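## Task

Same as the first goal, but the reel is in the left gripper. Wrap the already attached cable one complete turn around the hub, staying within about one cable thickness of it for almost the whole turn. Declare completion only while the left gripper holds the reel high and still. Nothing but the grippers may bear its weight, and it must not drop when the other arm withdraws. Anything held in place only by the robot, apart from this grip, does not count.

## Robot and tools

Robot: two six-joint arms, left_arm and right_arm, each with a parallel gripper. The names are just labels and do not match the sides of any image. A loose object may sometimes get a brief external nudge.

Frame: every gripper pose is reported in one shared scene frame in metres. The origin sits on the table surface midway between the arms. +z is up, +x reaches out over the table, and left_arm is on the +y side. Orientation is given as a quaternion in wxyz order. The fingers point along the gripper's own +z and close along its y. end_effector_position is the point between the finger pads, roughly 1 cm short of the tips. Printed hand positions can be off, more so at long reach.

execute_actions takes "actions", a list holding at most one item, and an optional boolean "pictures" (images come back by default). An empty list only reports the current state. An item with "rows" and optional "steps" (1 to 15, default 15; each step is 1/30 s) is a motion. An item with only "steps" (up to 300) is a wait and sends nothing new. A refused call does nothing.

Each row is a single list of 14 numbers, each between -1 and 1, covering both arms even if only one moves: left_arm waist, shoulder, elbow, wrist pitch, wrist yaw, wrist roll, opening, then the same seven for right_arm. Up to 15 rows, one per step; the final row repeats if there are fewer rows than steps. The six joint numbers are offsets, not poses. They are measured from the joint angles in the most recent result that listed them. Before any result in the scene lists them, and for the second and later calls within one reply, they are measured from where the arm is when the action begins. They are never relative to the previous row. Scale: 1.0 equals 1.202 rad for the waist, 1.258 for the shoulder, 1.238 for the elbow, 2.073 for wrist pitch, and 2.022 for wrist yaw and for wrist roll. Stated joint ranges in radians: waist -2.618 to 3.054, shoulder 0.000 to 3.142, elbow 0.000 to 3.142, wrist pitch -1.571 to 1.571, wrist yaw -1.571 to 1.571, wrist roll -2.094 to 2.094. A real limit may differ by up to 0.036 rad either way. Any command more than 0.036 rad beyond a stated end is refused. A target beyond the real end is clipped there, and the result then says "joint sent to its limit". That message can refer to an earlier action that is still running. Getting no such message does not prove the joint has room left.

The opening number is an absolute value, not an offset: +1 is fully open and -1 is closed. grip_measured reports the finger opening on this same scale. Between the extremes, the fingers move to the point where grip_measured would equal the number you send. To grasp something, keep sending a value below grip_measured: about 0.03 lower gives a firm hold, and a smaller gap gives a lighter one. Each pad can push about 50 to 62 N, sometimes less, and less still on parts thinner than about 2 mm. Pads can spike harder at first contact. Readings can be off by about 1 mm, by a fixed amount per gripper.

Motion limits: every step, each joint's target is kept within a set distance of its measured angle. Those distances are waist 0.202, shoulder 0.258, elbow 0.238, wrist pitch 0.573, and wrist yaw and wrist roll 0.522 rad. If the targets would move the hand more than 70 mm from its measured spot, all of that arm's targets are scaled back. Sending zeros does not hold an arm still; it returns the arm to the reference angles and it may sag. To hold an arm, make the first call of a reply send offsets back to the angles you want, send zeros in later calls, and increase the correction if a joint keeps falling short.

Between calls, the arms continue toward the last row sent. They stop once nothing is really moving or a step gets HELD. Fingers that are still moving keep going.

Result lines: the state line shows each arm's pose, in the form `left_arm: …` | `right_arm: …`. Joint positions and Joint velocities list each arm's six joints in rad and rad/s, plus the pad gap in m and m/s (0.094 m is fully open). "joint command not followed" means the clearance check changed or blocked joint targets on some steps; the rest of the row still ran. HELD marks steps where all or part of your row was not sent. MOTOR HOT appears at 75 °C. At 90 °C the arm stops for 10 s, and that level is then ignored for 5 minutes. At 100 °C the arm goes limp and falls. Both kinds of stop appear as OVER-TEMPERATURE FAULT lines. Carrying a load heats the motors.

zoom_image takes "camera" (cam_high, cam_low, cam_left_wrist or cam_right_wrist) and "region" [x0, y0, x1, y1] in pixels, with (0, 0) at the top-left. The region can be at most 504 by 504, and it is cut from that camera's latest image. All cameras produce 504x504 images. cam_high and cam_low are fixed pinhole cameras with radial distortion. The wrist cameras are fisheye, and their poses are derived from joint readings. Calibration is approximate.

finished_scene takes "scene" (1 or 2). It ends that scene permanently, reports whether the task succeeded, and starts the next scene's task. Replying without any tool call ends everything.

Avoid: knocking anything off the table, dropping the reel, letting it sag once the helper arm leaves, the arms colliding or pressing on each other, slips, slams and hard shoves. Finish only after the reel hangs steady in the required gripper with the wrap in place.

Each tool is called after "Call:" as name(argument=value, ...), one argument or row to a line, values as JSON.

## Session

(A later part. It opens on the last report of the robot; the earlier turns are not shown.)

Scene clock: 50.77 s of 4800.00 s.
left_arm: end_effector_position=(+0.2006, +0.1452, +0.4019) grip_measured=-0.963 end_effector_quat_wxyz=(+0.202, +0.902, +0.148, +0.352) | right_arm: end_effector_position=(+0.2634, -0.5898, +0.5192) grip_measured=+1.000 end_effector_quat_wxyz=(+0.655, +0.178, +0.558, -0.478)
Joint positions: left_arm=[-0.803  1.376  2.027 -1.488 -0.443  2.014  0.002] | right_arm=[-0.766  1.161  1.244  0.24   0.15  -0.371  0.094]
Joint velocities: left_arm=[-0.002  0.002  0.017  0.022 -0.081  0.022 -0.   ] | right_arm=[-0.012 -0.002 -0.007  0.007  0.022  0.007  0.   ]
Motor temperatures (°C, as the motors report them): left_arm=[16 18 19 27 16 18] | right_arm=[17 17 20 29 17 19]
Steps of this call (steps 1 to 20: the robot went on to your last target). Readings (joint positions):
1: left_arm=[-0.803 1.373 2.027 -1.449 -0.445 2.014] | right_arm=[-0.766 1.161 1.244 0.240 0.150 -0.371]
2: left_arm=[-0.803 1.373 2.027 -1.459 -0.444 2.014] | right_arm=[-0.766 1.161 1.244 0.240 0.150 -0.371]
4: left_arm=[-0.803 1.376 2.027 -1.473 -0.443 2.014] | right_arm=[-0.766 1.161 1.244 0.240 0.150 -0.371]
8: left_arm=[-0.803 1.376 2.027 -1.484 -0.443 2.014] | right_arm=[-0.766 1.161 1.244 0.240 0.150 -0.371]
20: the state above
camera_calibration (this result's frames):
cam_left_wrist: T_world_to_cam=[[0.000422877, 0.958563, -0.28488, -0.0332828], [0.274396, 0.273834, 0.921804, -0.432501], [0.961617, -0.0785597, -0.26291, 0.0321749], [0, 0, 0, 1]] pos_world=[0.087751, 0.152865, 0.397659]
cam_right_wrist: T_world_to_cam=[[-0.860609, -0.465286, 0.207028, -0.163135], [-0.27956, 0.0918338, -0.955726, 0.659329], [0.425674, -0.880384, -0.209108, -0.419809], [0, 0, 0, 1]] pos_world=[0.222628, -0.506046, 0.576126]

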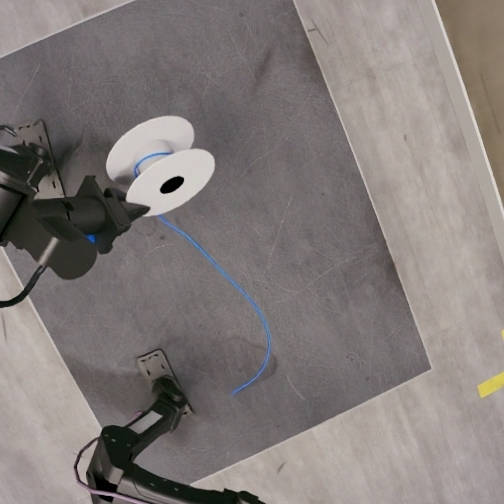

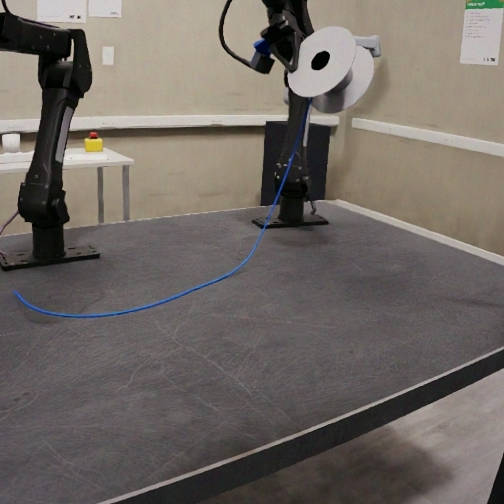

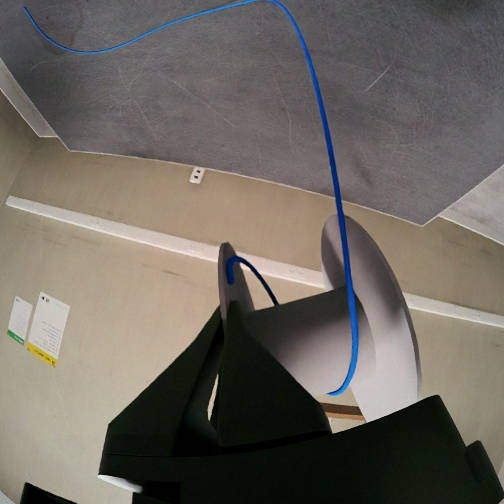

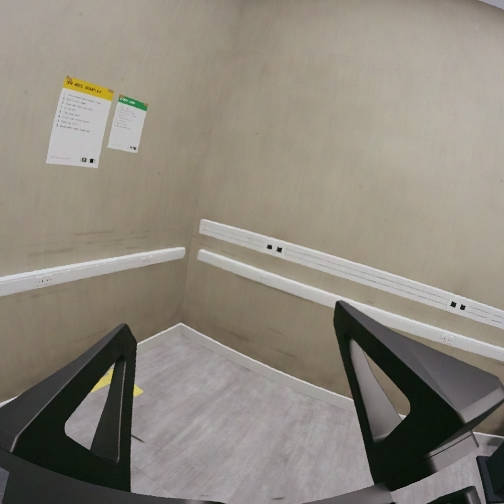

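Good. Unyaw, roll back, and start pitching up.

Call:
execute_actions(
  actions=[
    {"rows":[[0,0,0,0,0.1,-0.05,-1,0,0,0,0,0,0,1],[0,0,0,0,0.2,-0.1,-1,0,0,0,0,0,0,1]],"steps":10},
  ],
  pictures=false,
)

Call:
execute_actions(
  actions=[
    {"rows":[[0,0,0,0,0.03,-0.22,-1,0,0,0,0,0,0,1]],"steps":10},
  ],
  pictures=false,
)

Call:
execute_actions(
  actions=[
    {"rows":[[0.04,0,0,0,0,-0.22,-1,0,0,0,0,0,0,1]],"steps":10},
  ],
  pictures=false,
)

Call:
execute_actions(
  actions=[
    {"rows":[[0.04,0,0,0,0,-0.22,-1,0,0,0,0,0,0,1]],"steps":10},
  ],
  pictures=false,
)

Call:
execute_actions(
  actions=[
    {"rows":[[0,0,0,0.22,0,-0.15,-1,0,0,0,0,0,0,1]],"steps":10},
  ],
  pictures=false,
)

Call:
execute_actions(
  actions=[
    {"rows":[[0,-0.01,0,0.24,0,-0.1,-1,0,0,0,0,0,0,1]],"steps":10},
  ],
  pictures=false,
)

Call:
execute_actions(
  actions=[
    {"rows":[[0,-0.01,-0.05,0.24,0,0,-1,0,0,0,0,0,0,1]],"steps":10},
  ],
  pictures=false,
)

Call:
execute_actions(
  actions=[
    {"rows":[[0,-0.01,-0.1,0.24,0,0,-1,0,0,0,0,0,0,1]],"steps":10},
  ],
  pictures=false,
)

Call:
execute_actions(
  actions=[
    {"rows":[[0,-0.01,-0.1,0.24,0,0,-1,0,0,0,0,0,0,1]],"steps":10},
  ],
  pictures=false,
)

Call:
execute_actions(
  actions=[
    {"rows":[[0,-0.01,-0.05,0.24,0,0,-1,0,0,0,0,0,0,1]],"steps":15},
  ],
)

Scene clock: 63.00 s of 4800.00 s.
left_arm: end_effector_position=(+0.1537, +0.1037, +0.3861) grip_measured=-0.963 end_effector_quat_wxyz=(+0.302, +0.921, +0.168, +0.179) | right_arm: end_effector_position=(+0.2634, -0.5898, +0.5192) grip_measured=+1.000 end_effector_quat_wxyz=(+0.655, +0.178, +0.558, -0.478)
Joint positions: left_arm=[-0.8    1.377  2.027 -1.507 -0.075  1.839  0.002] | right_arm=[-0.766  1.161  1.244  0.24   0.15  -0.371  0.094]
Joint velocities: left_arm=[ 0.002  0.012 -0.012 -0.051  0.3   -0.139 -0.   ] | right_arm=[ 0.002 -0.012  0.002  0.037 -0.051  0.007  0.   ]
Motor temperatures (°C, as the motors report them): left_arm=[16 18 19 27 16 18] | right_arm=[17 17 21 29 17 19]
Steps of this call (steps 1 to 15: the robot went on to your last target; steps 16 to 200: nothing new was sent; then 5.23 s passed at rest; steps 201 to 210: all 10 steps of this action). Readings (joint positions):
201: left_arm=[-0.802 1.376 2.027 -1.489 -0.422 2.001] | right_arm=[-0.766 1.161 1.244 0.240 0.150 -0.371]
202: left_arm=[-0.800 1.376 2.027 -1.491 -0.365 1.969] | right_arm=[-0.766 1.161 1.244 0.240 0.150 -0.371]
204: left_arm=[-0.800 1.377 2.027 -1.497 -0.234 1.912] | right_arm=[-0.766 1.161 1.244 0.240 0.150 -0.371]
208: left_arm=[-0.800 1.377 2.027 -1.505 -0.104 1.853] | right_arm=[-0.766 1.161 1.244 0.240 0.150 -0.371]
210: the state above

Scene clock: 63.33 s of 4800.00 s.
left_arm: end_effector_position=(+0.1436, +0.1005, +0.3830) grip_measured=-0.963 end_effector_quat_wxyz=(+0.329, +0.878, +0.336, +0.089) | right_arm: end_effector_position=(+0.2634, -0.5898, +0.5192) grip_measured=+1.000 end_effector_quat_wxyz=(+0.655, +0.178, +0.558, -0.478)
Joint positions: left_arm=[-0.8    1.377  2.027 -1.525 -0.018  1.448  0.002] | right_arm=[-0.766  1.161  1.244  0.24   0.15  -0.371  0.094]
Joint velocities: left_arm=[ 0.012 -0.007 -0.012 -0.051  0.066 -0.374  0.001] | right_arm=[-0.012 -0.012 -0.007  0.022  0.022  0.022  0.   ]
Motor temperatures (°C, as the motors report them): left_arm=[16 18 19 27 16 18] | right_arm=[17 17 21 29 17 19]
Steps of this call (steps 1 to 10: all 10 steps of this action). Readings (joint positions):
1: left_arm=[-0.800 1.377 2.027 -1.507 -0.066 1.776] | right_arm=[-0.766 1.161 1.244 0.240 0.150 -0.371]
2: left_arm=[-0.800 1.377 2.027 -1.510 -0.054 1.699] | right_arm=[-0.766 1.161 1.244 0.240 0.150 -0.371]
4: left_arm=[-0.800 1.377 2.027 -1.518 -0.037 1.589] | right_arm=[-0.766 1.161 1.244 0.240 0.150 -0.371]
8: left_arm=[-0.800 1.377 2.027 -1.525 -0.021 1.475] | right_arm=[-0.766 1.161 1.244 0.240 0.150 -0.371]
10: the state above

Scene clock: 63.67 s of 4800.00 s.
left_arm: end_effector_position=(+0.1507, +0.1093, +0.3805) grip_measured=-0.963 end_effector_quat_wxyz=(+0.333, +0.789, +0.516, +0.028) | right_arm: end_effector_position=(+0.2634, -0.5898, +0.5192) grip_measured=+1.000 end_effector_quat_wxyz=(+0.655, +0.178, +0.558, -0.478)
Joint positions: left_arm=[-0.76   1.377  2.027 -1.54  -0.014  1.058  0.002] | right_arm=[-0.766  1.161  1.244  0.24   0.15  -0.371  0.094]
Joint velocities: left_arm=[ 0.002  0.007 -0.007  0.037  0.007 -0.344 -0.   ] | right_arm=[ 0.007  0.002 -0.007 -0.022  0.022  0.095  0.   ]
Motor temperatures (°C, as the motors report them): left_arm=[16 18 19 27 16 18] | right_arm=[17 17 21 29 17 19]
Steps of this call (steps 1 to 10: all 10 steps of this action). Readings (joint positions):
1: left_arm=[-0.795 1.377 2.027 -1.525 -0.017 1.383] | right_arm=[-0.766 1.161 1.244 0.240 0.150 -0.371]
2: left_arm=[-0.783 1.377 2.027 -1.527 -0.012 1.306] | right_arm=[-0.766 1.161 1.244 0.240 0.150 -0.371]
4: left_arm=[-0.765 1.377 2.027 -1.535 -0.014 1.198] | right_arm=[-0.766 1.161 1.244 0.240 0.150 -0.371]
8: left_arm=[-0.760 1.377 2.027 -1.540 -0.014 1.086] | right_arm=[-0.766 1.161 1.244 0.240 0.150 -0.371]
10: the state above

Scene clock: 64.00 s of 4800.00 s.
left_arm: end_effector_position=(+0.1578, +0.1183, +0.3785) grip_measured=-0.963 end_effector_quat_wxyz=(+0.326, +0.663, +0.673, -0.030) | right_arm: end_effector_position=(+0.2634, -0.5898, +0.5192) grip_measured=+1.000 end_effector_quat_wxyz=(+0.655, +0.178, +0.558, -0.478)
Joint positions: left_arm=[-0.719  1.377  2.027 -1.553 -0.012  0.671  0.002] | right_arm=[-0.766  1.161  1.244  0.24   0.15  -0.371  0.094]
Joint velocities: left_arm=[ 0.002  0.002 -0.002 -0.022  0.066 -0.359  0.001] | right_arm=[ 0.002  0.002 -0.007  0.037  0.007 -0.022  0.   ]
Motor temperatures (°C, as the motors report them): left_arm=[16 18 19 27 16 18] | right_arm=[17 17 21 29 17 19]
Steps of this call (steps 1 to 10: all 10 steps of this action). Readings (joint positions):
1: left_arm=[-0.754 1.377 2.027 -1.540 -0.014 0.994] | right_arm=[-0.766 1.161 1.244 0.240 0.150 -0.371]
2: left_arm=[-0.742 1.377 2.027 -1.542 -0.010 0.918] | right_arm=[-0.766 1.161 1.244 0.240 0.150 -0.371]
4: left_arm=[-0.724 1.377 2.027 -1.548 -0.011 0.810] | right_arm=[-0.766 1.161 1.244 0.240 0.150 -0.371]
8: left_arm=[-0.719 1.377 2.027 -1.552 -0.012 0.699] | right_arm=[-0.766 1.161 1.244 0.240 0.150 -0.371]
10: the state above

Scene clock: 64.33 s of 4800.00 s.
left_arm: end_effector_position=(+0.1956, +0.0722, +0.4432) grip_measured=-0.962 end_effector_quat_wxyz=(+0.476, +0.526, +0.696, -0.109) | right_arm: end_effector_position=(+0.2634, -0.5898, +0.5192) grip_measured=+1.000 end_effector_quat_wxyz=(+0.655, +0.178, +0.558, -0.478)
Joint positions: left_arm=[-0.719  1.379  2.024 -1.194 -0.014  0.413  0.002] | right_arm=[-0.766  1.161  1.244  0.24   0.15  -0.371  0.094]
Joint velocities: left_arm=[-0.007 -0.002  0.002  0.242 -0.037 -0.227  0.   ] | right_arm=[-0.007 -0.017  0.017  0.007 -0.007 -0.022  0.   ]
Motor temperatures (°C, as the motors report them): left_arm=[16 18 19 27 16 18] | right_arm=[17 17 21 29 17 19]
Steps of this call (steps 1 to 10: all 10 steps of this action). Readings (joint positions):
1: left_arm=[-0.719 1.377 2.025 -1.531 -0.014 0.630] | right_arm=[-0.766 1.161 1.244 0.240 0.150 -0.371]
2: left_arm=[-0.719 1.377 2.024 -1.482 -0.014 0.582] | right_arm=[-0.766 1.161 1.244 0.240 0.150 -0.371]
4: left_arm=[-0.719 1.379 2.024 -1.359 -0.014 0.508] | right_arm=[-0.766 1.161 1.244 0.240 0.150 -0.371]
8: left_arm=[-0.719 1.379 2.024 -1.219 -0.014 0.431] | right_arm=[-0.766 1.161 1.244 0.240 0.150 -0.371]
10: the state above

Scene clock: 64.67 s of 4800.00 s.
left_arm: end_effector_position=(+0.2172, +0.0458, +0.5273) grip_measured=-0.962 end_effector_quat_wxyz=(+0.610, +0.409, +0.650, -0.197) | right_arm: end_effector_position=(+0.2634, -0.5898, +0.5192) grip_measured=+1.000 end_effector_quat_wxyz=(+0.655, +0.178, +0.558, -0.478)
Joint positions: left_arm=[-0.719  1.379  2.017 -0.818 -0.015  0.247  0.002] | right_arm=[-0.766  1.161  1.244  0.24   0.15  -0.371  0.094]
Joint velocities: left_arm=[-0.007 -0.017 -0.017  0.374 -0.066 -0.139  0.001] | right_arm=[-0.012 -0.007  0.012 -0.037 -0.051 -0.051  0.   ]
Motor temperatures (°C, as the motors report them): left_arm=[16 18 19 28 16 18] | right_arm=[17 17 21 29 17 19]
Steps of this call (steps 1 to 10: all 10 steps of this action). Readings (joint positions):
1: left_arm=[-0.719 1.379 2.022 -1.168 -0.015 0.389] | right_arm=[-0.766 1.161 1.244 0.240 0.150 -0.371]
2: left_arm=[-0.719 1.379 2.019 -1.119 -0.015 0.361] | right_arm=[-0.766 1.161 1.244 0.240 0.150 -0.371]
4: left_arm=[-0.719 1.379 2.017 -1.003 -0.015 0.314] | right_arm=[-0.766 1.161 1.244 0.240 0.150 -0.371]
8: left_arm=[-0.719 1.379 2.017 -0.847 -0.015 0.260] | right_arm=[-0.766 1.161 1.244 0.240 0.150 -0.371]
10: the state above

Scene clock: 65.00 s of 4800.00 s.
left_arm: end_effector_position=(+0.2266, +0.0342, +0.5908) grip_measured=-0.962 end_effector_quat_wxyz=(+0.712, +0.352, +0.562, -0.232) | right_arm: end_effector_position=(+0.2634, -0.5898, +0.5192) grip_measured=+1.000 end_effector_quat_wxyz=(+0.655, +0.178, +0.558, -0.478)
Joint positions: left_arm=[-0.719  1.381  1.953 -0.452 -0.015  0.247  0.002] | right_arm=[-0.766  1.161  1.244  0.24   0.15  -0.371  0.094]
Joint velocities: left_arm=[-0.002 -0.007 -0.012  0.315 -0.095 -0.125  0.   ] | right_arm=[ 0.002 -0.017 -0.002  0.007  0.007  0.007  0.   ]
Motor temperatures (°C, as the motors report them): left_arm=[16 18 19 28 16 18] | right_arm=[17 17 21 29 17 19]
Steps of this call (steps 1 to 10: all 10 steps of this action). Readings (joint positions):
1: left_arm=[-0.719 1.378 2.003 -0.776 -0.015 0.247] | right_arm=[-0.766 1.161 1.244 0.240 0.150 -0.371]
2: left_arm=[-0.719 1.376 1.985 -0.707 -0.015 0.247] | right_arm=[-0.766 1.161 1.244 0.240 0.150 -0.371]
4: left_arm=[-0.719 1.380 1.962 -0.593 -0.015 0.247] | right_arm=[-0.766 1.161 1.244 0.240 0.150 -0.371]
8: left_arm=[-0.719 1.381 1.953 -0.484 -0.015 0.247] | right_arm=[-0.766 1.161 1.244 0.240 0.150 -0.371]
10: the state above

Scene clock: 65.33 s of 4800.00 s.
left_arm: end_effector_position=(+0.2342, +0.0248, +0.6171) grip_measured=-0.962 end_effector_quat_wxyz=(+0.774, +0.307, +0.492, -0.253) | right_arm: end_effector_position=(+0.2634, -0.5898, +0.5192) grip_measured=+1.000 end_effector_quat_wxyz=(+0.655, +0.178, +0.558, -0.478)
Joint positions: left_arm=[-0.719  1.383  1.821 -0.105 -0.015  0.247  0.002] | right_arm=[-0.766  1.161  1.244  0.24   0.15  -0.371  0.094]
Joint velocities: left_arm=[-0.012  0.002 -0.002  0.315 -0.066 -0.051  0.   ] | right_arm=[-0.002  0.002 -0.007  0.007  0.051 -0.022  0.   ]
Motor temperatures (°C, as the motors report them): left_arm=[16 18 19 28 16 18] | right_arm=[17 17 21 29 17 19]
Steps of this call (steps 1 to 10: all 10 steps of this action). Readings (joint positions):
1: left_arm=[-0.719 1.378 1.929 -0.399 -0.015 0.247] | right_arm=[-0.766 1.161 1.244 0.240 0.150 -0.371]
2: left_arm=[-0.719 1.373 1.894 -0.317 -0.015 0.247] | right_arm=[-0.766 1.161 1.244 0.240 0.150 -0.371]
4: left_arm=[-0.719 1.375 1.851 -0.210 -0.015 0.247] | right_arm=[-0.766 1.161 1.244 0.240 0.150 -0.371]
8: left_arm=[-0.719 1.383 1.821 -0.127 -0.015 0.247] | right_arm=[-0.766 1.161 1.244 0.240 0.150 -0.371]
10: the state above

Scene clock: 65.67 s of 4800.00 s.
left_arm: end_effector_position=(+0.2324, +0.0271, +0.6378) grip_measured=-0.962 end_effector_quat_wxyz=(+0.829, +0.258, +0.416, -0.272) | right_arm: end_effector_position=(+0.2634, -0.5898, +0.5192) grip_measured=+1.000 end_effector_quat_wxyz=(+0.655, +0.178, +0.558, -0.478)
Joint positions: left_arm=[-0.719  1.385  1.688  0.244 -0.015  0.248  0.002] | right_arm=[-0.766  1.161  1.244  0.24   0.15  -0.371  0.094]
Joint velocities: left_arm=[-0.022  0.017 -0.002  0.344 -0.11   0.095 -0.   ] | right_arm=[-0.017 -0.017 -0.012  0.022 -0.007 -0.022  0.   ]
Motor temperatures (°C, as the motors report them): left_arm=[16 18 19 28 16 18] | right_arm=[17 17 21 29 17 19]
Steps of this call (steps 1 to 10: all 10 steps of this action). Readings (joint positions):
1: left_arm=[-0.719 1.382 1.797 -0.049 -0.015 0.248] | right_arm=[-0.766 1.161 1.244 0.240 0.150 -0.371]
2: left_arm=[-0.719 1.378 1.763 0.037 -0.015 0.248] | right_arm=[-0.766 1.161 1.244 0.240 0.150 -0.371]
4: left_arm=[-0.719 1.378 1.719 0.143 -0.015 0.248] | right_arm=[-0.766 1.161 1.244 0.240 0.150 -0.371]
8: left_arm=[-0.719 1.385 1.689 0.222 -0.015 0.248] | right_arm=[-0.766 1.161 1.244 0.240 0.150 -0.371]
10: the state above

Scene clock: 66.17 s of 4800.00 s.
left_arm: end_effector_position=(+0.2022, +0.0643, +0.6875) grip_measured=-0.962 end_effector_quat_wxyz=(+0.895, +0.174, +0.285, -0.295) | right_arm: end_effector_position=(+0.2634, -0.5898, +0.5192) grip_measured=+1.000 end_effector_quat_wxyz=(+0.655, +0.178, +0.558, -0.478)
Joint positions: left_arm=[-0.719  1.385  1.623  0.653 -0.015  0.248  0.002] | right_arm=[-0.766  1.161  1.244  0.24   0.15  -0.371  0.094]
Joint velocities: left_arm=[-0.002  0.007  0.002  0.066  0.022  0.007  0.   ] | right_arm=[ 0.012 -0.012 -0.007 -0.051  0.022 -0.037  0.   ]
Motor temperatures (°C, as the motors report them): left_arm=[16 18 19 28 16 18] | right_arm=[17 17 21 29 17 19]
Steps of this call (steps 1 to 15: all 15 steps of this action). Readings (joint positions):
1: left_arm=[-0.719 1.385 1.675 0.294 -0.015 0.248] | right_arm=[-0.766 1.161 1.244 0.240 0.150 -0.371]
2: left_arm=[-0.719 1.385 1.654 0.371 -0.015 0.248] | right_arm=[-0.766 1.161 1.244 0.240 0.150 -0.371]
4: left_arm=[-0.719 1.385 1.630 0.473 -0.015 0.248] | right_arm=[-0.766 1.161 1.244 0.240 0.150 -0.371]
8: left_arm=[-0.719 1.385 1.623 0.583 -0.015 0.248] | right_arm=[-0.766 1.161 1.244 0.240 0.150 -0.371]
15: the state above
camera_calibration (this result's frames):
cam_left_wrist: T_world_to_cam=[[-0.480179, -0.815143, -0.323991, 0.363753], [0.493858, 0.0540269, -0.867863, 0.5261], [0.724936, -0.576735, 0.376622, -0.260461], [0, 0, 0, 1]] pos_world=[0.103666, 0.11787, 0.672531]
cam_right_wrist: T_world_to_cam=[[-0.860609, -0.465286, 0.207028, -0.163135], [-0.27956, 0.0918338, -0.955726, 0.659329], [0.425674, -0.880384, -0.209108, -0.419809], [0, 0, 0, 1]] pos_world=[0.222628, -0.506046, 0.576126]

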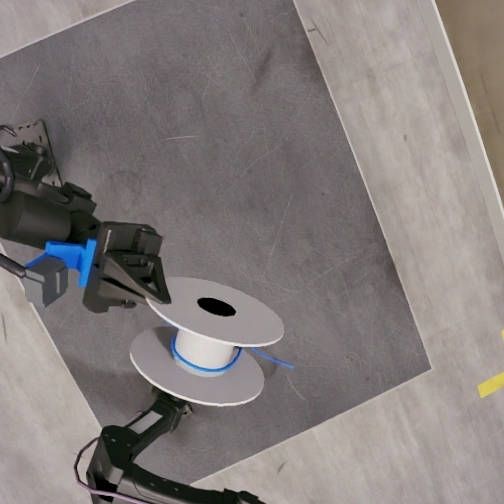

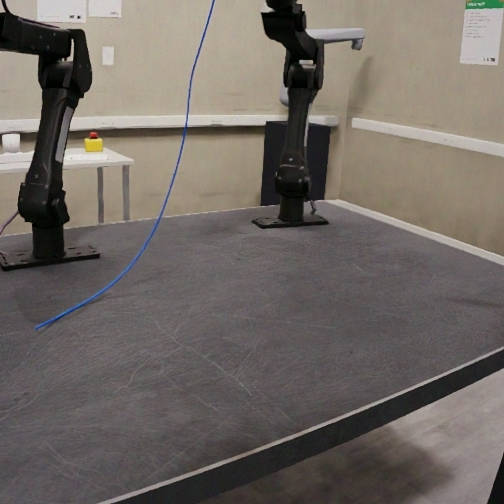

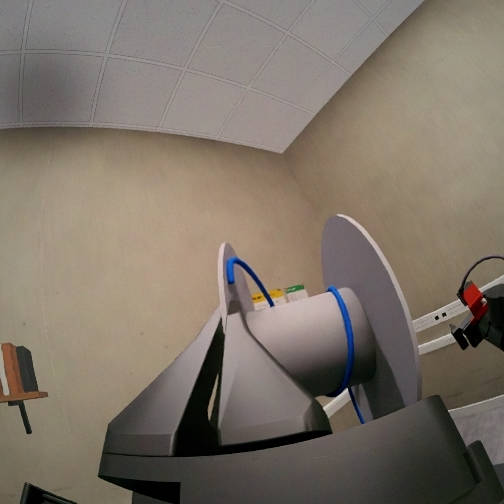

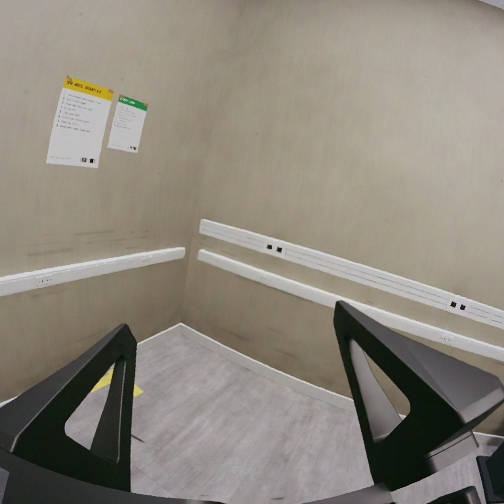

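Call:
execute_actions(
  actions=[
    {"rows":[[0,0,0,0.1,0,0,-1,0,0,0,0,0,0,1],[0,0,0,0.22,0,0,-1,0,0,0,0,0,0,1]],"steps":10},
  ],
  pictures=false,
)

Call:
execute_actions(
  actions=[
    {"rows":[[0.07,0,0,0.15,0.17,0.14,-1,0,0,0,0,0,0,1]],"steps":10},
  ],
  pictures=false,
)

Call:
execute_actions(
  actions=[
    {"rows":[[0.07,0,0,0.03,0.17,0.14,-1,0,0,0,0,0,0,1]],"steps":10},
  ],
  pictures=false,
)

Call:
execute_actions(
  actions=[
    {"rows":[[0.07,0,0,0.01,0.17,0.14,-1,0,0,0,0,0,0,1]],"steps":10},
  ],
  pictures=false,
)

Call:
execute_actions(
  actions=[
    {"rows":[[0.07,0,0,0.01,0.19,0.14,-1,0,0,0,0,0,0,1]],"steps":15},
  ],
  pictures=false,
)

Call:
execute_actions(
  actions=[
    {"steps":40},
  ],
)

Call:
zoom_image(
  camera="cam_high",
  region=[30, 220, 230, 420],
)

Scene clock: 78.80 s of 4800.00 s.
left_arm: end_effector_position=(+0.1624, +0.1134, +0.7227) grip_measured=-0.962 end_effector_quat_wxyz=(+0.934, +0.089, +0.153, -0.309) | right_arm: end_effector_position=(+0.2634, -0.5898, +0.5192) grip_measured=+1.000 end_effector_quat_wxyz=(+0.655, +0.178, +0.558, -0.478)
Joint positions: left_arm=[-0.719  1.4    1.614  1.002 -0.015  0.248  0.002] | right_arm=[-0.766  1.161  1.244  0.24   0.15  -0.371  0.094]
Joint velocities: left_arm=[-0.002 -0.002  0.002  0.447 -0.007  0.022 -0.   ] | right_arm=[ 0.007 -0.007 -0.002  0.037 -0.022 -0.007  0.   ]
Motor temperatures (°C, as the motors report them): left_arm=[16 18 19 29 16 18] | right_arm=[17 17 21 30 17 19]
Steps of this call (steps 1 to 15: the robot went on to your last target; steps 16 to 290: nothing new was sent; then 2.63 s passed at rest; steps 291 to 300: all 10 steps of this action). Readings (joint positions):
291: left_arm=[-0.719 1.385 1.622 0.672 -0.015 0.248] | right_arm=[-0.766 1.161 1.244 0.240 0.150 -0.371]
292: left_arm=[-0.719 1.389 1.618 0.712 -0.015 0.248] | right_arm=[-0.766 1.161 1.244 0.240 0.150 -0.371]
294: left_arm=[-0.719 1.399 1.614 0.818 -0.015 0.248] | right_arm=[-0.766 1.161 1.244 0.240 0.150 -0.371]
298: left_arm=[-0.719 1.400 1.614 0.960 -0.015 0.248] | right_arm=[-0.766 1.161 1.244 0.240 0.150 -0.371]
300: the state above

Scene clock: 79.13 s of 4800.00 s.
left_arm: end_effector_position=(+0.1005, +0.1302, +0.7273) grip_measured=-0.962 end_effector_quat_wxyz=(+0.973, +0.156, -0.044, -0.167) | right_arm: end_effector_position=(+0.2634, -0.5898, +0.5192) grip_measured=+1.000 end_effector_quat_wxyz=(+0.655, +0.178, +0.558, -0.478)
Joint positions: left_arm=[-0.641  1.406  1.614  1.243  0.303  0.49   0.002] | right_arm=[-0.766  1.161  1.244  0.24   0.15  -0.371  0.094]
Joint velocities: left_arm=[-0.017 -0.012 -0.002  0.168  0.286  0.242  0.   ] | right_arm=[-0.007  0.002  0.012 -0.022 -0.007 -0.095  0.   ]
Motor temperatures (°C, as the motors report them): left_arm=[16 18 19 29 16 18] | right_arm=[17 17 21 30 17 19]
Steps of this call (steps 1 to 10: all 10 steps of this action). Readings (joint positions):
1: left_arm=[-0.706 1.401 1.614 1.031 0.029 0.289] | right_arm=[-0.766 1.161 1.244 0.240 0.150 -0.371]
2: left_arm=[-0.683 1.405 1.614 1.072 0.097 0.335] | right_arm=[-0.766 1.161 1.244 0.240 0.150 -0.371]
4: left_arm=[-0.650 1.406 1.614 1.138 0.181 0.403] | right_arm=[-0.766 1.161 1.244 0.240 0.150 -0.371]
8: left_arm=[-0.641 1.406 1.614 1.224 0.276 0.473] | right_arm=[-0.766 1.161 1.244 0.240 0.150 -0.371]
10: the state above

Scene clock: 79.47 s of 4800.00 s.
left_arm: end_effector_position=(+0.0750, +0.1058, +0.7009) grip_measured=-0.963 end_effector_quat_wxyz=(+0.948, +0.265, -0.174, -0.019) | right_arm: end_effector_position=(+0.2634, -0.5898, +0.5192) grip_measured=+1.000 end_effector_quat_wxyz=(+0.655, +0.178, +0.558, -0.478)
Joint positions: left_arm=[-0.564  1.406  1.614  1.263  0.639  0.728  0.002] | right_arm=[-0.766  1.161  1.244  0.24   0.15  -0.371  0.094]
Joint velocities: left_arm=[-0.012 -0.012 -0.022  0.051  0.344  0.154  0.001] | right_arm=[ 0.002 -0.002 -0.012 -0.007  0.007 -0.037  0.   ]
Motor temperatures (°C, as the motors report them): left_arm=[16 18 19 28 16 18] | right_arm=[17 17 21 30 17 19]
Steps of this call (steps 1 to 10: all 10 steps of this action). Readings (joint positions):
1: left_arm=[-0.628 1.406 1.614 1.249 0.352 0.532] | right_arm=[-0.766 1.161 1.244 0.240 0.150 -0.371]
2: left_arm=[-0.604 1.406 1.614 1.256 0.423 0.576] | right_arm=[-0.766 1.161 1.244 0.240 0.150 -0.371]
4: left_arm=[-0.572 1.406 1.614 1.261 0.512 0.643] | right_arm=[-0.766 1.161 1.244 0.240 0.150 -0.371]
8: left_arm=[-0.564 1.406 1.614 1.262 0.612 0.711] | right_arm=[-0.766 1.161 1.244 0.240 0.150 -0.371]
10: the state above

Scene clock: 79.80 s of 4800.00 s.
left_arm: end_effector_position=(+0.0639, +0.0822, +0.6554) grip_measured=-0.963 end_effector_quat_wxyz=(+0.872, +0.360, -0.312, +0.110) | right_arm: end_effector_position=(+0.2634, -0.5898, +0.5192) grip_measured=+1.000 end_effector_quat_wxyz=(+0.655, +0.178, +0.558, -0.478)
Joint positions: left_arm=[-0.486  1.409  1.614  1.264  0.99   0.962  0.002] | right_arm=[-0.766  1.161  1.244  0.24   0.15  -0.371  0.094]
Joint velocities: left_arm=[-0.007 -0.007  0.002 -0.022  0.256  0.168 -0.001] | right_arm=[-0.012 -0.007 -0.002  0.022 -0.066 -0.051  0.   ]
Motor temperatures (°C, as the motors report them): left_arm=[16 18 19 28 16 18] | right_arm=[17 17 21 30 17 19]
Steps of this call (steps 1 to 10: all 10 steps of this action). Readings (joint positions):
1: left_arm=[-0.551 1.406 1.614 1.263 0.688 0.769] | right_arm=[-0.766 1.161 1.244 0.240 0.150 -0.371]
2: left_arm=[-0.528 1.406 1.614 1.265 0.761 0.814] | right_arm=[-0.766 1.161 1.244 0.240 0.150 -0.371]
4: left_arm=[-0.495 1.407 1.614 1.264 0.858 0.879] | right_arm=[-0.766 1.161 1.244 0.240 0.150 -0.371]
8: left_arm=[-0.486 1.409 1.614 1.264 0.963 0.946] | right_arm=[-0.766 1.161 1.244 0.240 0.150 -0.371]
10: the state above

Scene clock: 80.30 s of 4800.00 s.
left_arm: end_effector_position=(+0.0640, +0.0698, +0.5835) grip_measured=-0.963 end_effector_quat_wxyz=(+0.729, +0.437, -0.484, +0.205) | right_arm: end_effector_position=(+0.2634, -0.5898, +0.5192) grip_measured=+1.000 end_effector_quat_wxyz=(+0.655, +0.178, +0.558, -0.478)
Joint positions: left_arm=[-0.407  1.414  1.614  1.266  1.421  1.215  0.002] | right_arm=[-0.766  1.161  1.244  0.24   0.15  -0.371  0.094]
Joint velocities: left_arm=[-0.002 -0.007  0.007  0.007  0.11   0.066  0.   ] | right_arm=[-0.007  0.007  0.012 -0.066 -0.066  0.081  0.   ]
Motor temperatures (°C, as the motors report them): left_arm=[16 18 19 28 16 18] | right_arm=[17 17 21 30 17 19]
Steps of this call (steps 1 to 15: all 15 steps of this action). Readings (joint positions):
1: left_arm=[-0.474 1.409 1.614 1.263 1.041 1.004] | right_arm=[-0.766 1.161 1.244 0.240 0.150 -0.371]
2: left_arm=[-0.451 1.409 1.614 1.267 1.123 1.049] | right_arm=[-0.766 1.161 1.244 0.240 0.150 -0.371]
4: left_arm=[-0.417 1.411 1.614 1.266 1.238 1.112] | right_arm=[-0.766 1.161 1.244 0.240 0.150 -0.371]
8: left_arm=[-0.407 1.414 1.614 1.266 1.359 1.179] | right_arm=[-0.766 1.161 1.244 0.240 0.150 -0.371]
15: the state above

Scene clock: 81.63 s of 4800.00 s.
left_arm: end_effector_position=(+0.0635, +0.0697, +0.5810) grip_measured=-0.963 end_effector_quat_wxyz=(+0.724, +0.438, -0.491, +0.207) | right_arm: end_effector_position=(+0.2634, -0.5898, +0.5192) grip_measured=+1.000 end_effector_quat_wxyz=(+0.655, +0.178, +0.558, -0.478)
Joint positions: left_arm=[-0.407  1.414  1.614  1.266  1.436  1.225  0.002] | right_arm=[-0.766  1.161  1.244  0.24   0.15  -0.371  0.094]
Joint velocities: left_arm=[-0.007  0.017 -0.012 -0.007  0.066  0.022 -0.001] | right_arm=[-0.002 -0.007 -0.012 -0.037 -0.037  0.007  0.   ]
Motor temperatures (°C, as the motors report them): left_arm=[16 18 19 28 16 18] | right_arm=[17 17 21 30 17 19]
Steps of this call (steps 1 to 30: the robot went on to your last target; steps 31 to 40: nothing new was sent). Readings (joint positions):
1: left_arm=[-0.407 1.414 1.614 1.266 1.424 1.217] | right_arm=[-0.766 1.161 1.244 0.240 0.150 -0.371]
2: left_arm=[-0.407 1.414 1.614 1.266 1.427 1.219] | right_arm=[-0.766 1.161 1.244 0.240 0.150 -0.371]
4: left_arm=[-0.407 1.414 1.614 1.266 1.430 1.221] | right_arm=[-0.766 1.161 1.244 0.240 0.150 -0.371]
8: left_arm=[-0.407 1.414 1.614 1.266 1.434 1.224] | right_arm=[-0.766 1.161 1.244 0.240 0.150 -0.371]
40: the state above
All arms were judged still, so your last target was given up. Only a new action makes them travel on or press farther. Fingers that are still opening or closing keep moving.
camera_calibration (this result's frames):
cam_left_wrist: T_world_to_cam=[[0.838484, -0.497536, -0.222269, 0.102034], [0.460527, 0.428941, 0.777126, -0.477872], [-0.291307, -0.753968, 0.588789, -0.16309], [0, 0, 0, 1]] pos_world=[0.0870098, 0.13278, 0.490071]
cam_right_wrist: T_world_to_cam=[[-0.860609, -0.465286, 0.207028, -0.163135], [-0.27956, 0.0918338, -0.955726, 0.659329], [0.425674, -0.880384, -0.209108, -0.419809], [0, 0, 0, 1]] pos_world=[0.222628, -0.506046, 0.576126]

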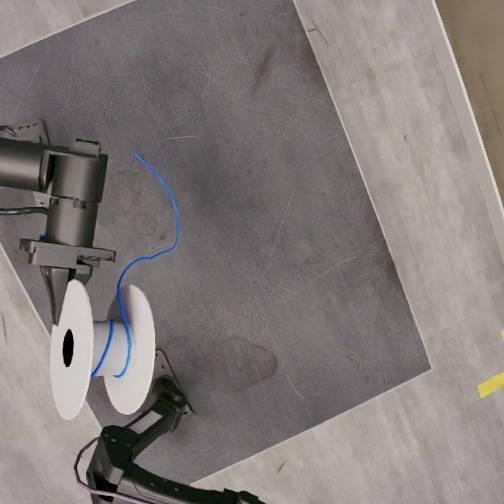

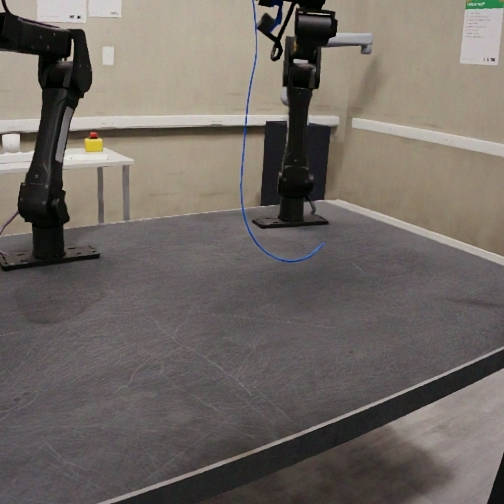

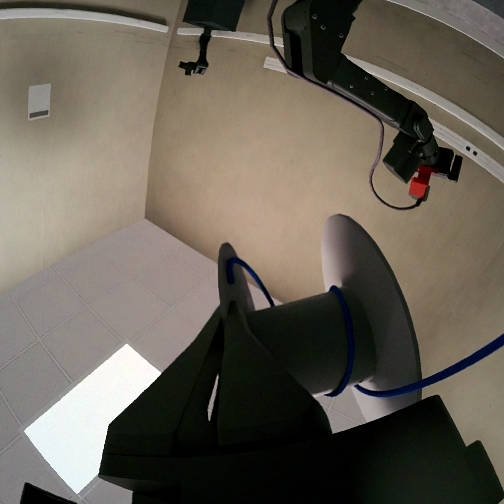

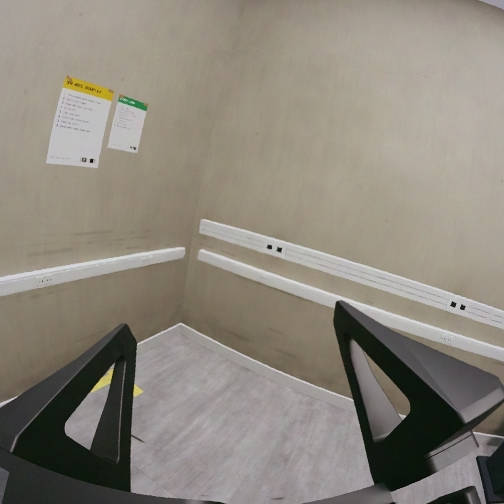

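Region (30, 220, 230, 420) of cam_high's 504x504 image, scaled by 2.520, with more detail than that image has.

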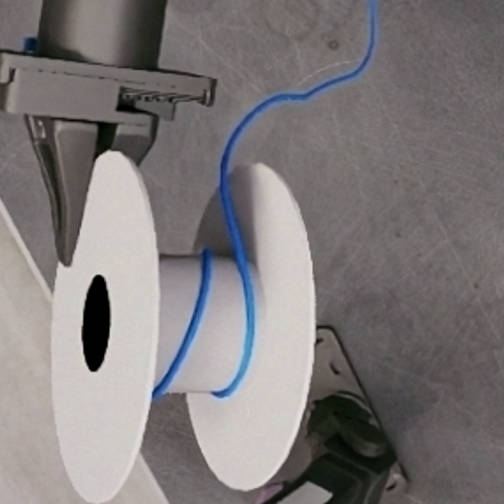

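Call:
execute_actions(
  actions=[
    {"rows":[[0,0,0,0,0.01,0.04,-1,0,0,0,0,0,0,1],[0,-0.01,0.01,0.01,0.03,0.09,-1,0,0,0,0,0,0,1]],"steps":15},
  ],
  pictures=false,
)

Call:
execute_actions(
  actions=[
    {"steps":40},
  ],
)

Call:
zoom_image(
  camera="cam_high",
  region=[30, 220, 230, 420],
)

Scene clock: 86.10 s of 4800.00 s.
left_arm: end_effector_position=(+0.0609, +0.0695, +0.5598) grip_measured=-0.963 end_effector_quat_wxyz=(+0.669, +0.422, -0.561, +0.244) | right_arm: end_effector_position=(+0.2634, -0.5898, +0.5192) grip_measured=+1.000 end_effector_quat_wxyz=(+0.655, +0.178, +0.558, -0.478)
Joint positions: left_arm=[-0.407  1.414  1.614  1.266  1.556  1.38   0.002] | right_arm=[-0.766  1.161  1.244  0.24   0.15  -0.371  0.094]
Joint velocities: left_arm=[ 0.007 -0.012 -0.007 -0.051  0.007  0.11  -0.001] | right_arm=[ 0.012 -0.017  0.002 -0.037  0.007  0.051  0.   ]
Motor temperatures (°C, as the motors report them): left_arm=[16 18 19 27 16 18] | right_arm=[17 17 21 30 17 19]
Steps of this call (steps 1 to 119: nothing new was sent; steps 120 to 134: all 15 steps of this action). Readings (joint positions):
120: left_arm=[-0.407 1.414 1.614 1.266 1.444 1.234] | right_arm=[-0.766 1.161 1.244 0.240 0.150 -0.371]
121: left_arm=[-0.407 1.414 1.614 1.266 1.463 1.259] | right_arm=[-0.766 1.161 1.244 0.240 0.150 -0.371]
123: left_arm=[-0.407 1.414 1.614 1.266 1.499 1.306] | right_arm=[-0.766 1.161 1.244 0.240 0.150 -0.371]
127: left_arm=[-0.407 1.414 1.614 1.266 1.537 1.354] | right_arm=[-0.766 1.161 1.244 0.240 0.150 -0.371]
134: the state above

Scene clock: 87.43 s of 4800.00 s.
left_arm: end_effector_position=(+0.0608, +0.0695, +0.5591) grip_measured=-0.963 end_effector_quat_wxyz=(+0.667, +0.421, -0.564, +0.246) | right_arm: end_effector_position=(+0.2634, -0.5898, +0.5192) grip_measured=+1.000 end_effector_quat_wxyz=(+0.655, +0.178, +0.558, -0.478)
Joint positions: left_arm=[-0.407  1.414  1.614  1.266  1.56   1.387  0.002] | right_arm=[-0.766  1.161  1.244  0.24   0.15  -0.371  0.094]
Joint velocities: left_arm=[-0.012  0.002 -0.012  0.037  0.051 -0.022 -0.001] | right_arm=[ 0.002 -0.002  0.007 -0.051 -0.022 -0.037  0.   ]
Motor temperatures (°C, as the motors report them): left_arm=[16 18 19 27 17 18] | right_arm=[17 17 21 30 17 19]
Steps of this call (steps 1 to 15: the robot went on to your last target; steps 16 to 40: nothing new was sent). Readings (joint positions):
1: left_arm=[-0.407 1.414 1.614 1.266 1.556 1.382] | right_arm=[-0.766 1.161 1.244 0.240 0.150 -0.371]
2: left_arm=[-0.407 1.414 1.614 1.266 1.557 1.383] | right_arm=[-0.766 1.161 1.244 0.240 0.150 -0.371]
4: left_arm=[-0.407 1.414 1.614 1.266 1.558 1.385] | right_arm=[-0.766 1.161 1.244 0.240 0.150 -0.371]
8: left_arm=[-0.407 1.414 1.614 1.266 1.559 1.386] | right_arm=[-0.766 1.161 1.244 0.240 0.150 -0.371]
40: the state above
All arms were judged still, so your last target was given up. Only a new action makes them travel on or press farther. Fingers that are still opening or closing keep moving.
camera_calibration (this result's frames):
cam_left_wrist: T_world_to_cam=[[0.866328, -0.496228, -0.0568729, 0.00514405], [0.294369, 0.415265, 0.860757, -0.49523], [-0.403514, -0.762439, 0.505829, -0.0972941], [0, 0, 0, 1]] pos_world=[0.102064, 0.134023, 0.475779]
cam_right_wrist: T_world_to_cam=[[-0.860609, -0.465286, 0.207028, -0.163135], [-0.27956, 0.0918338, -0.955726, 0.659329], [0.425674, -0.880384, -0.209108, -0.419809], [0, 0, 0, 1]] pos_world=[0.222628, -0.506046, 0.576126]

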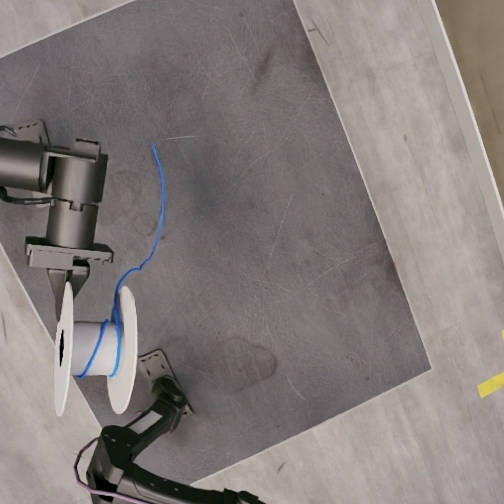

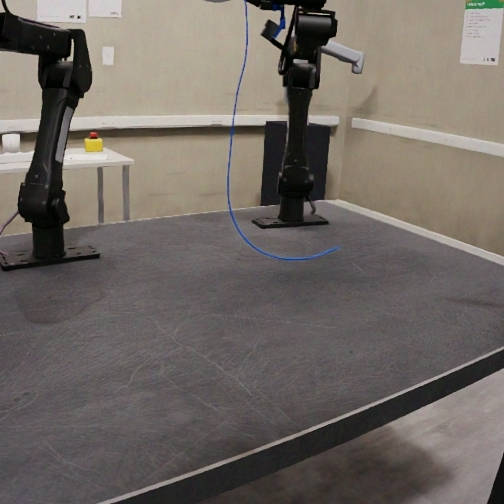

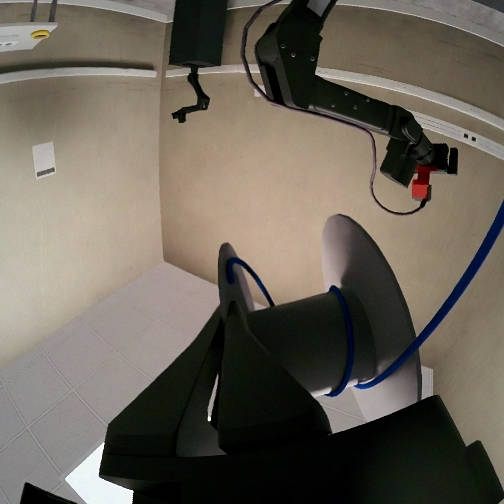

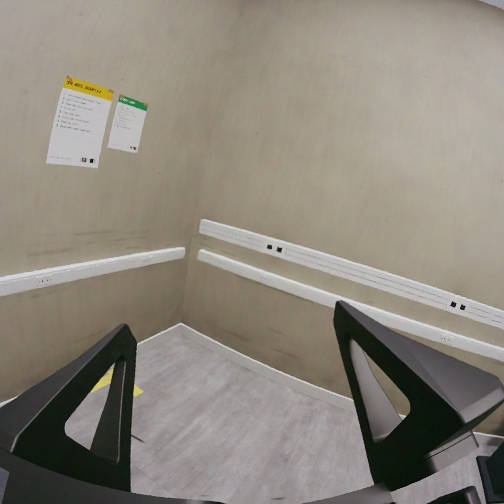

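Region (30, 220, 230, 420) of cam_high's 504x504 image, scaled by 2.520, with more detail than that image has.

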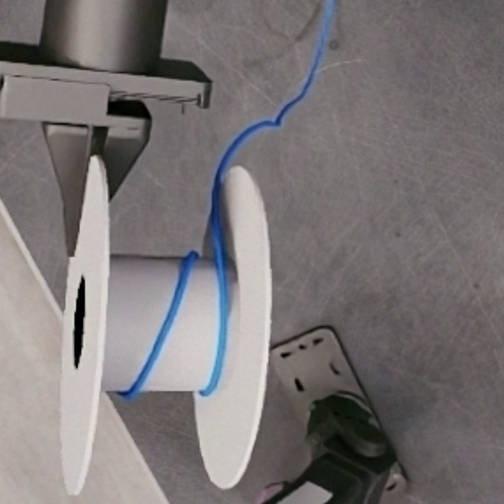

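Call:
finished_scene(
  scene=2,
)

The scene is finished: the task was done.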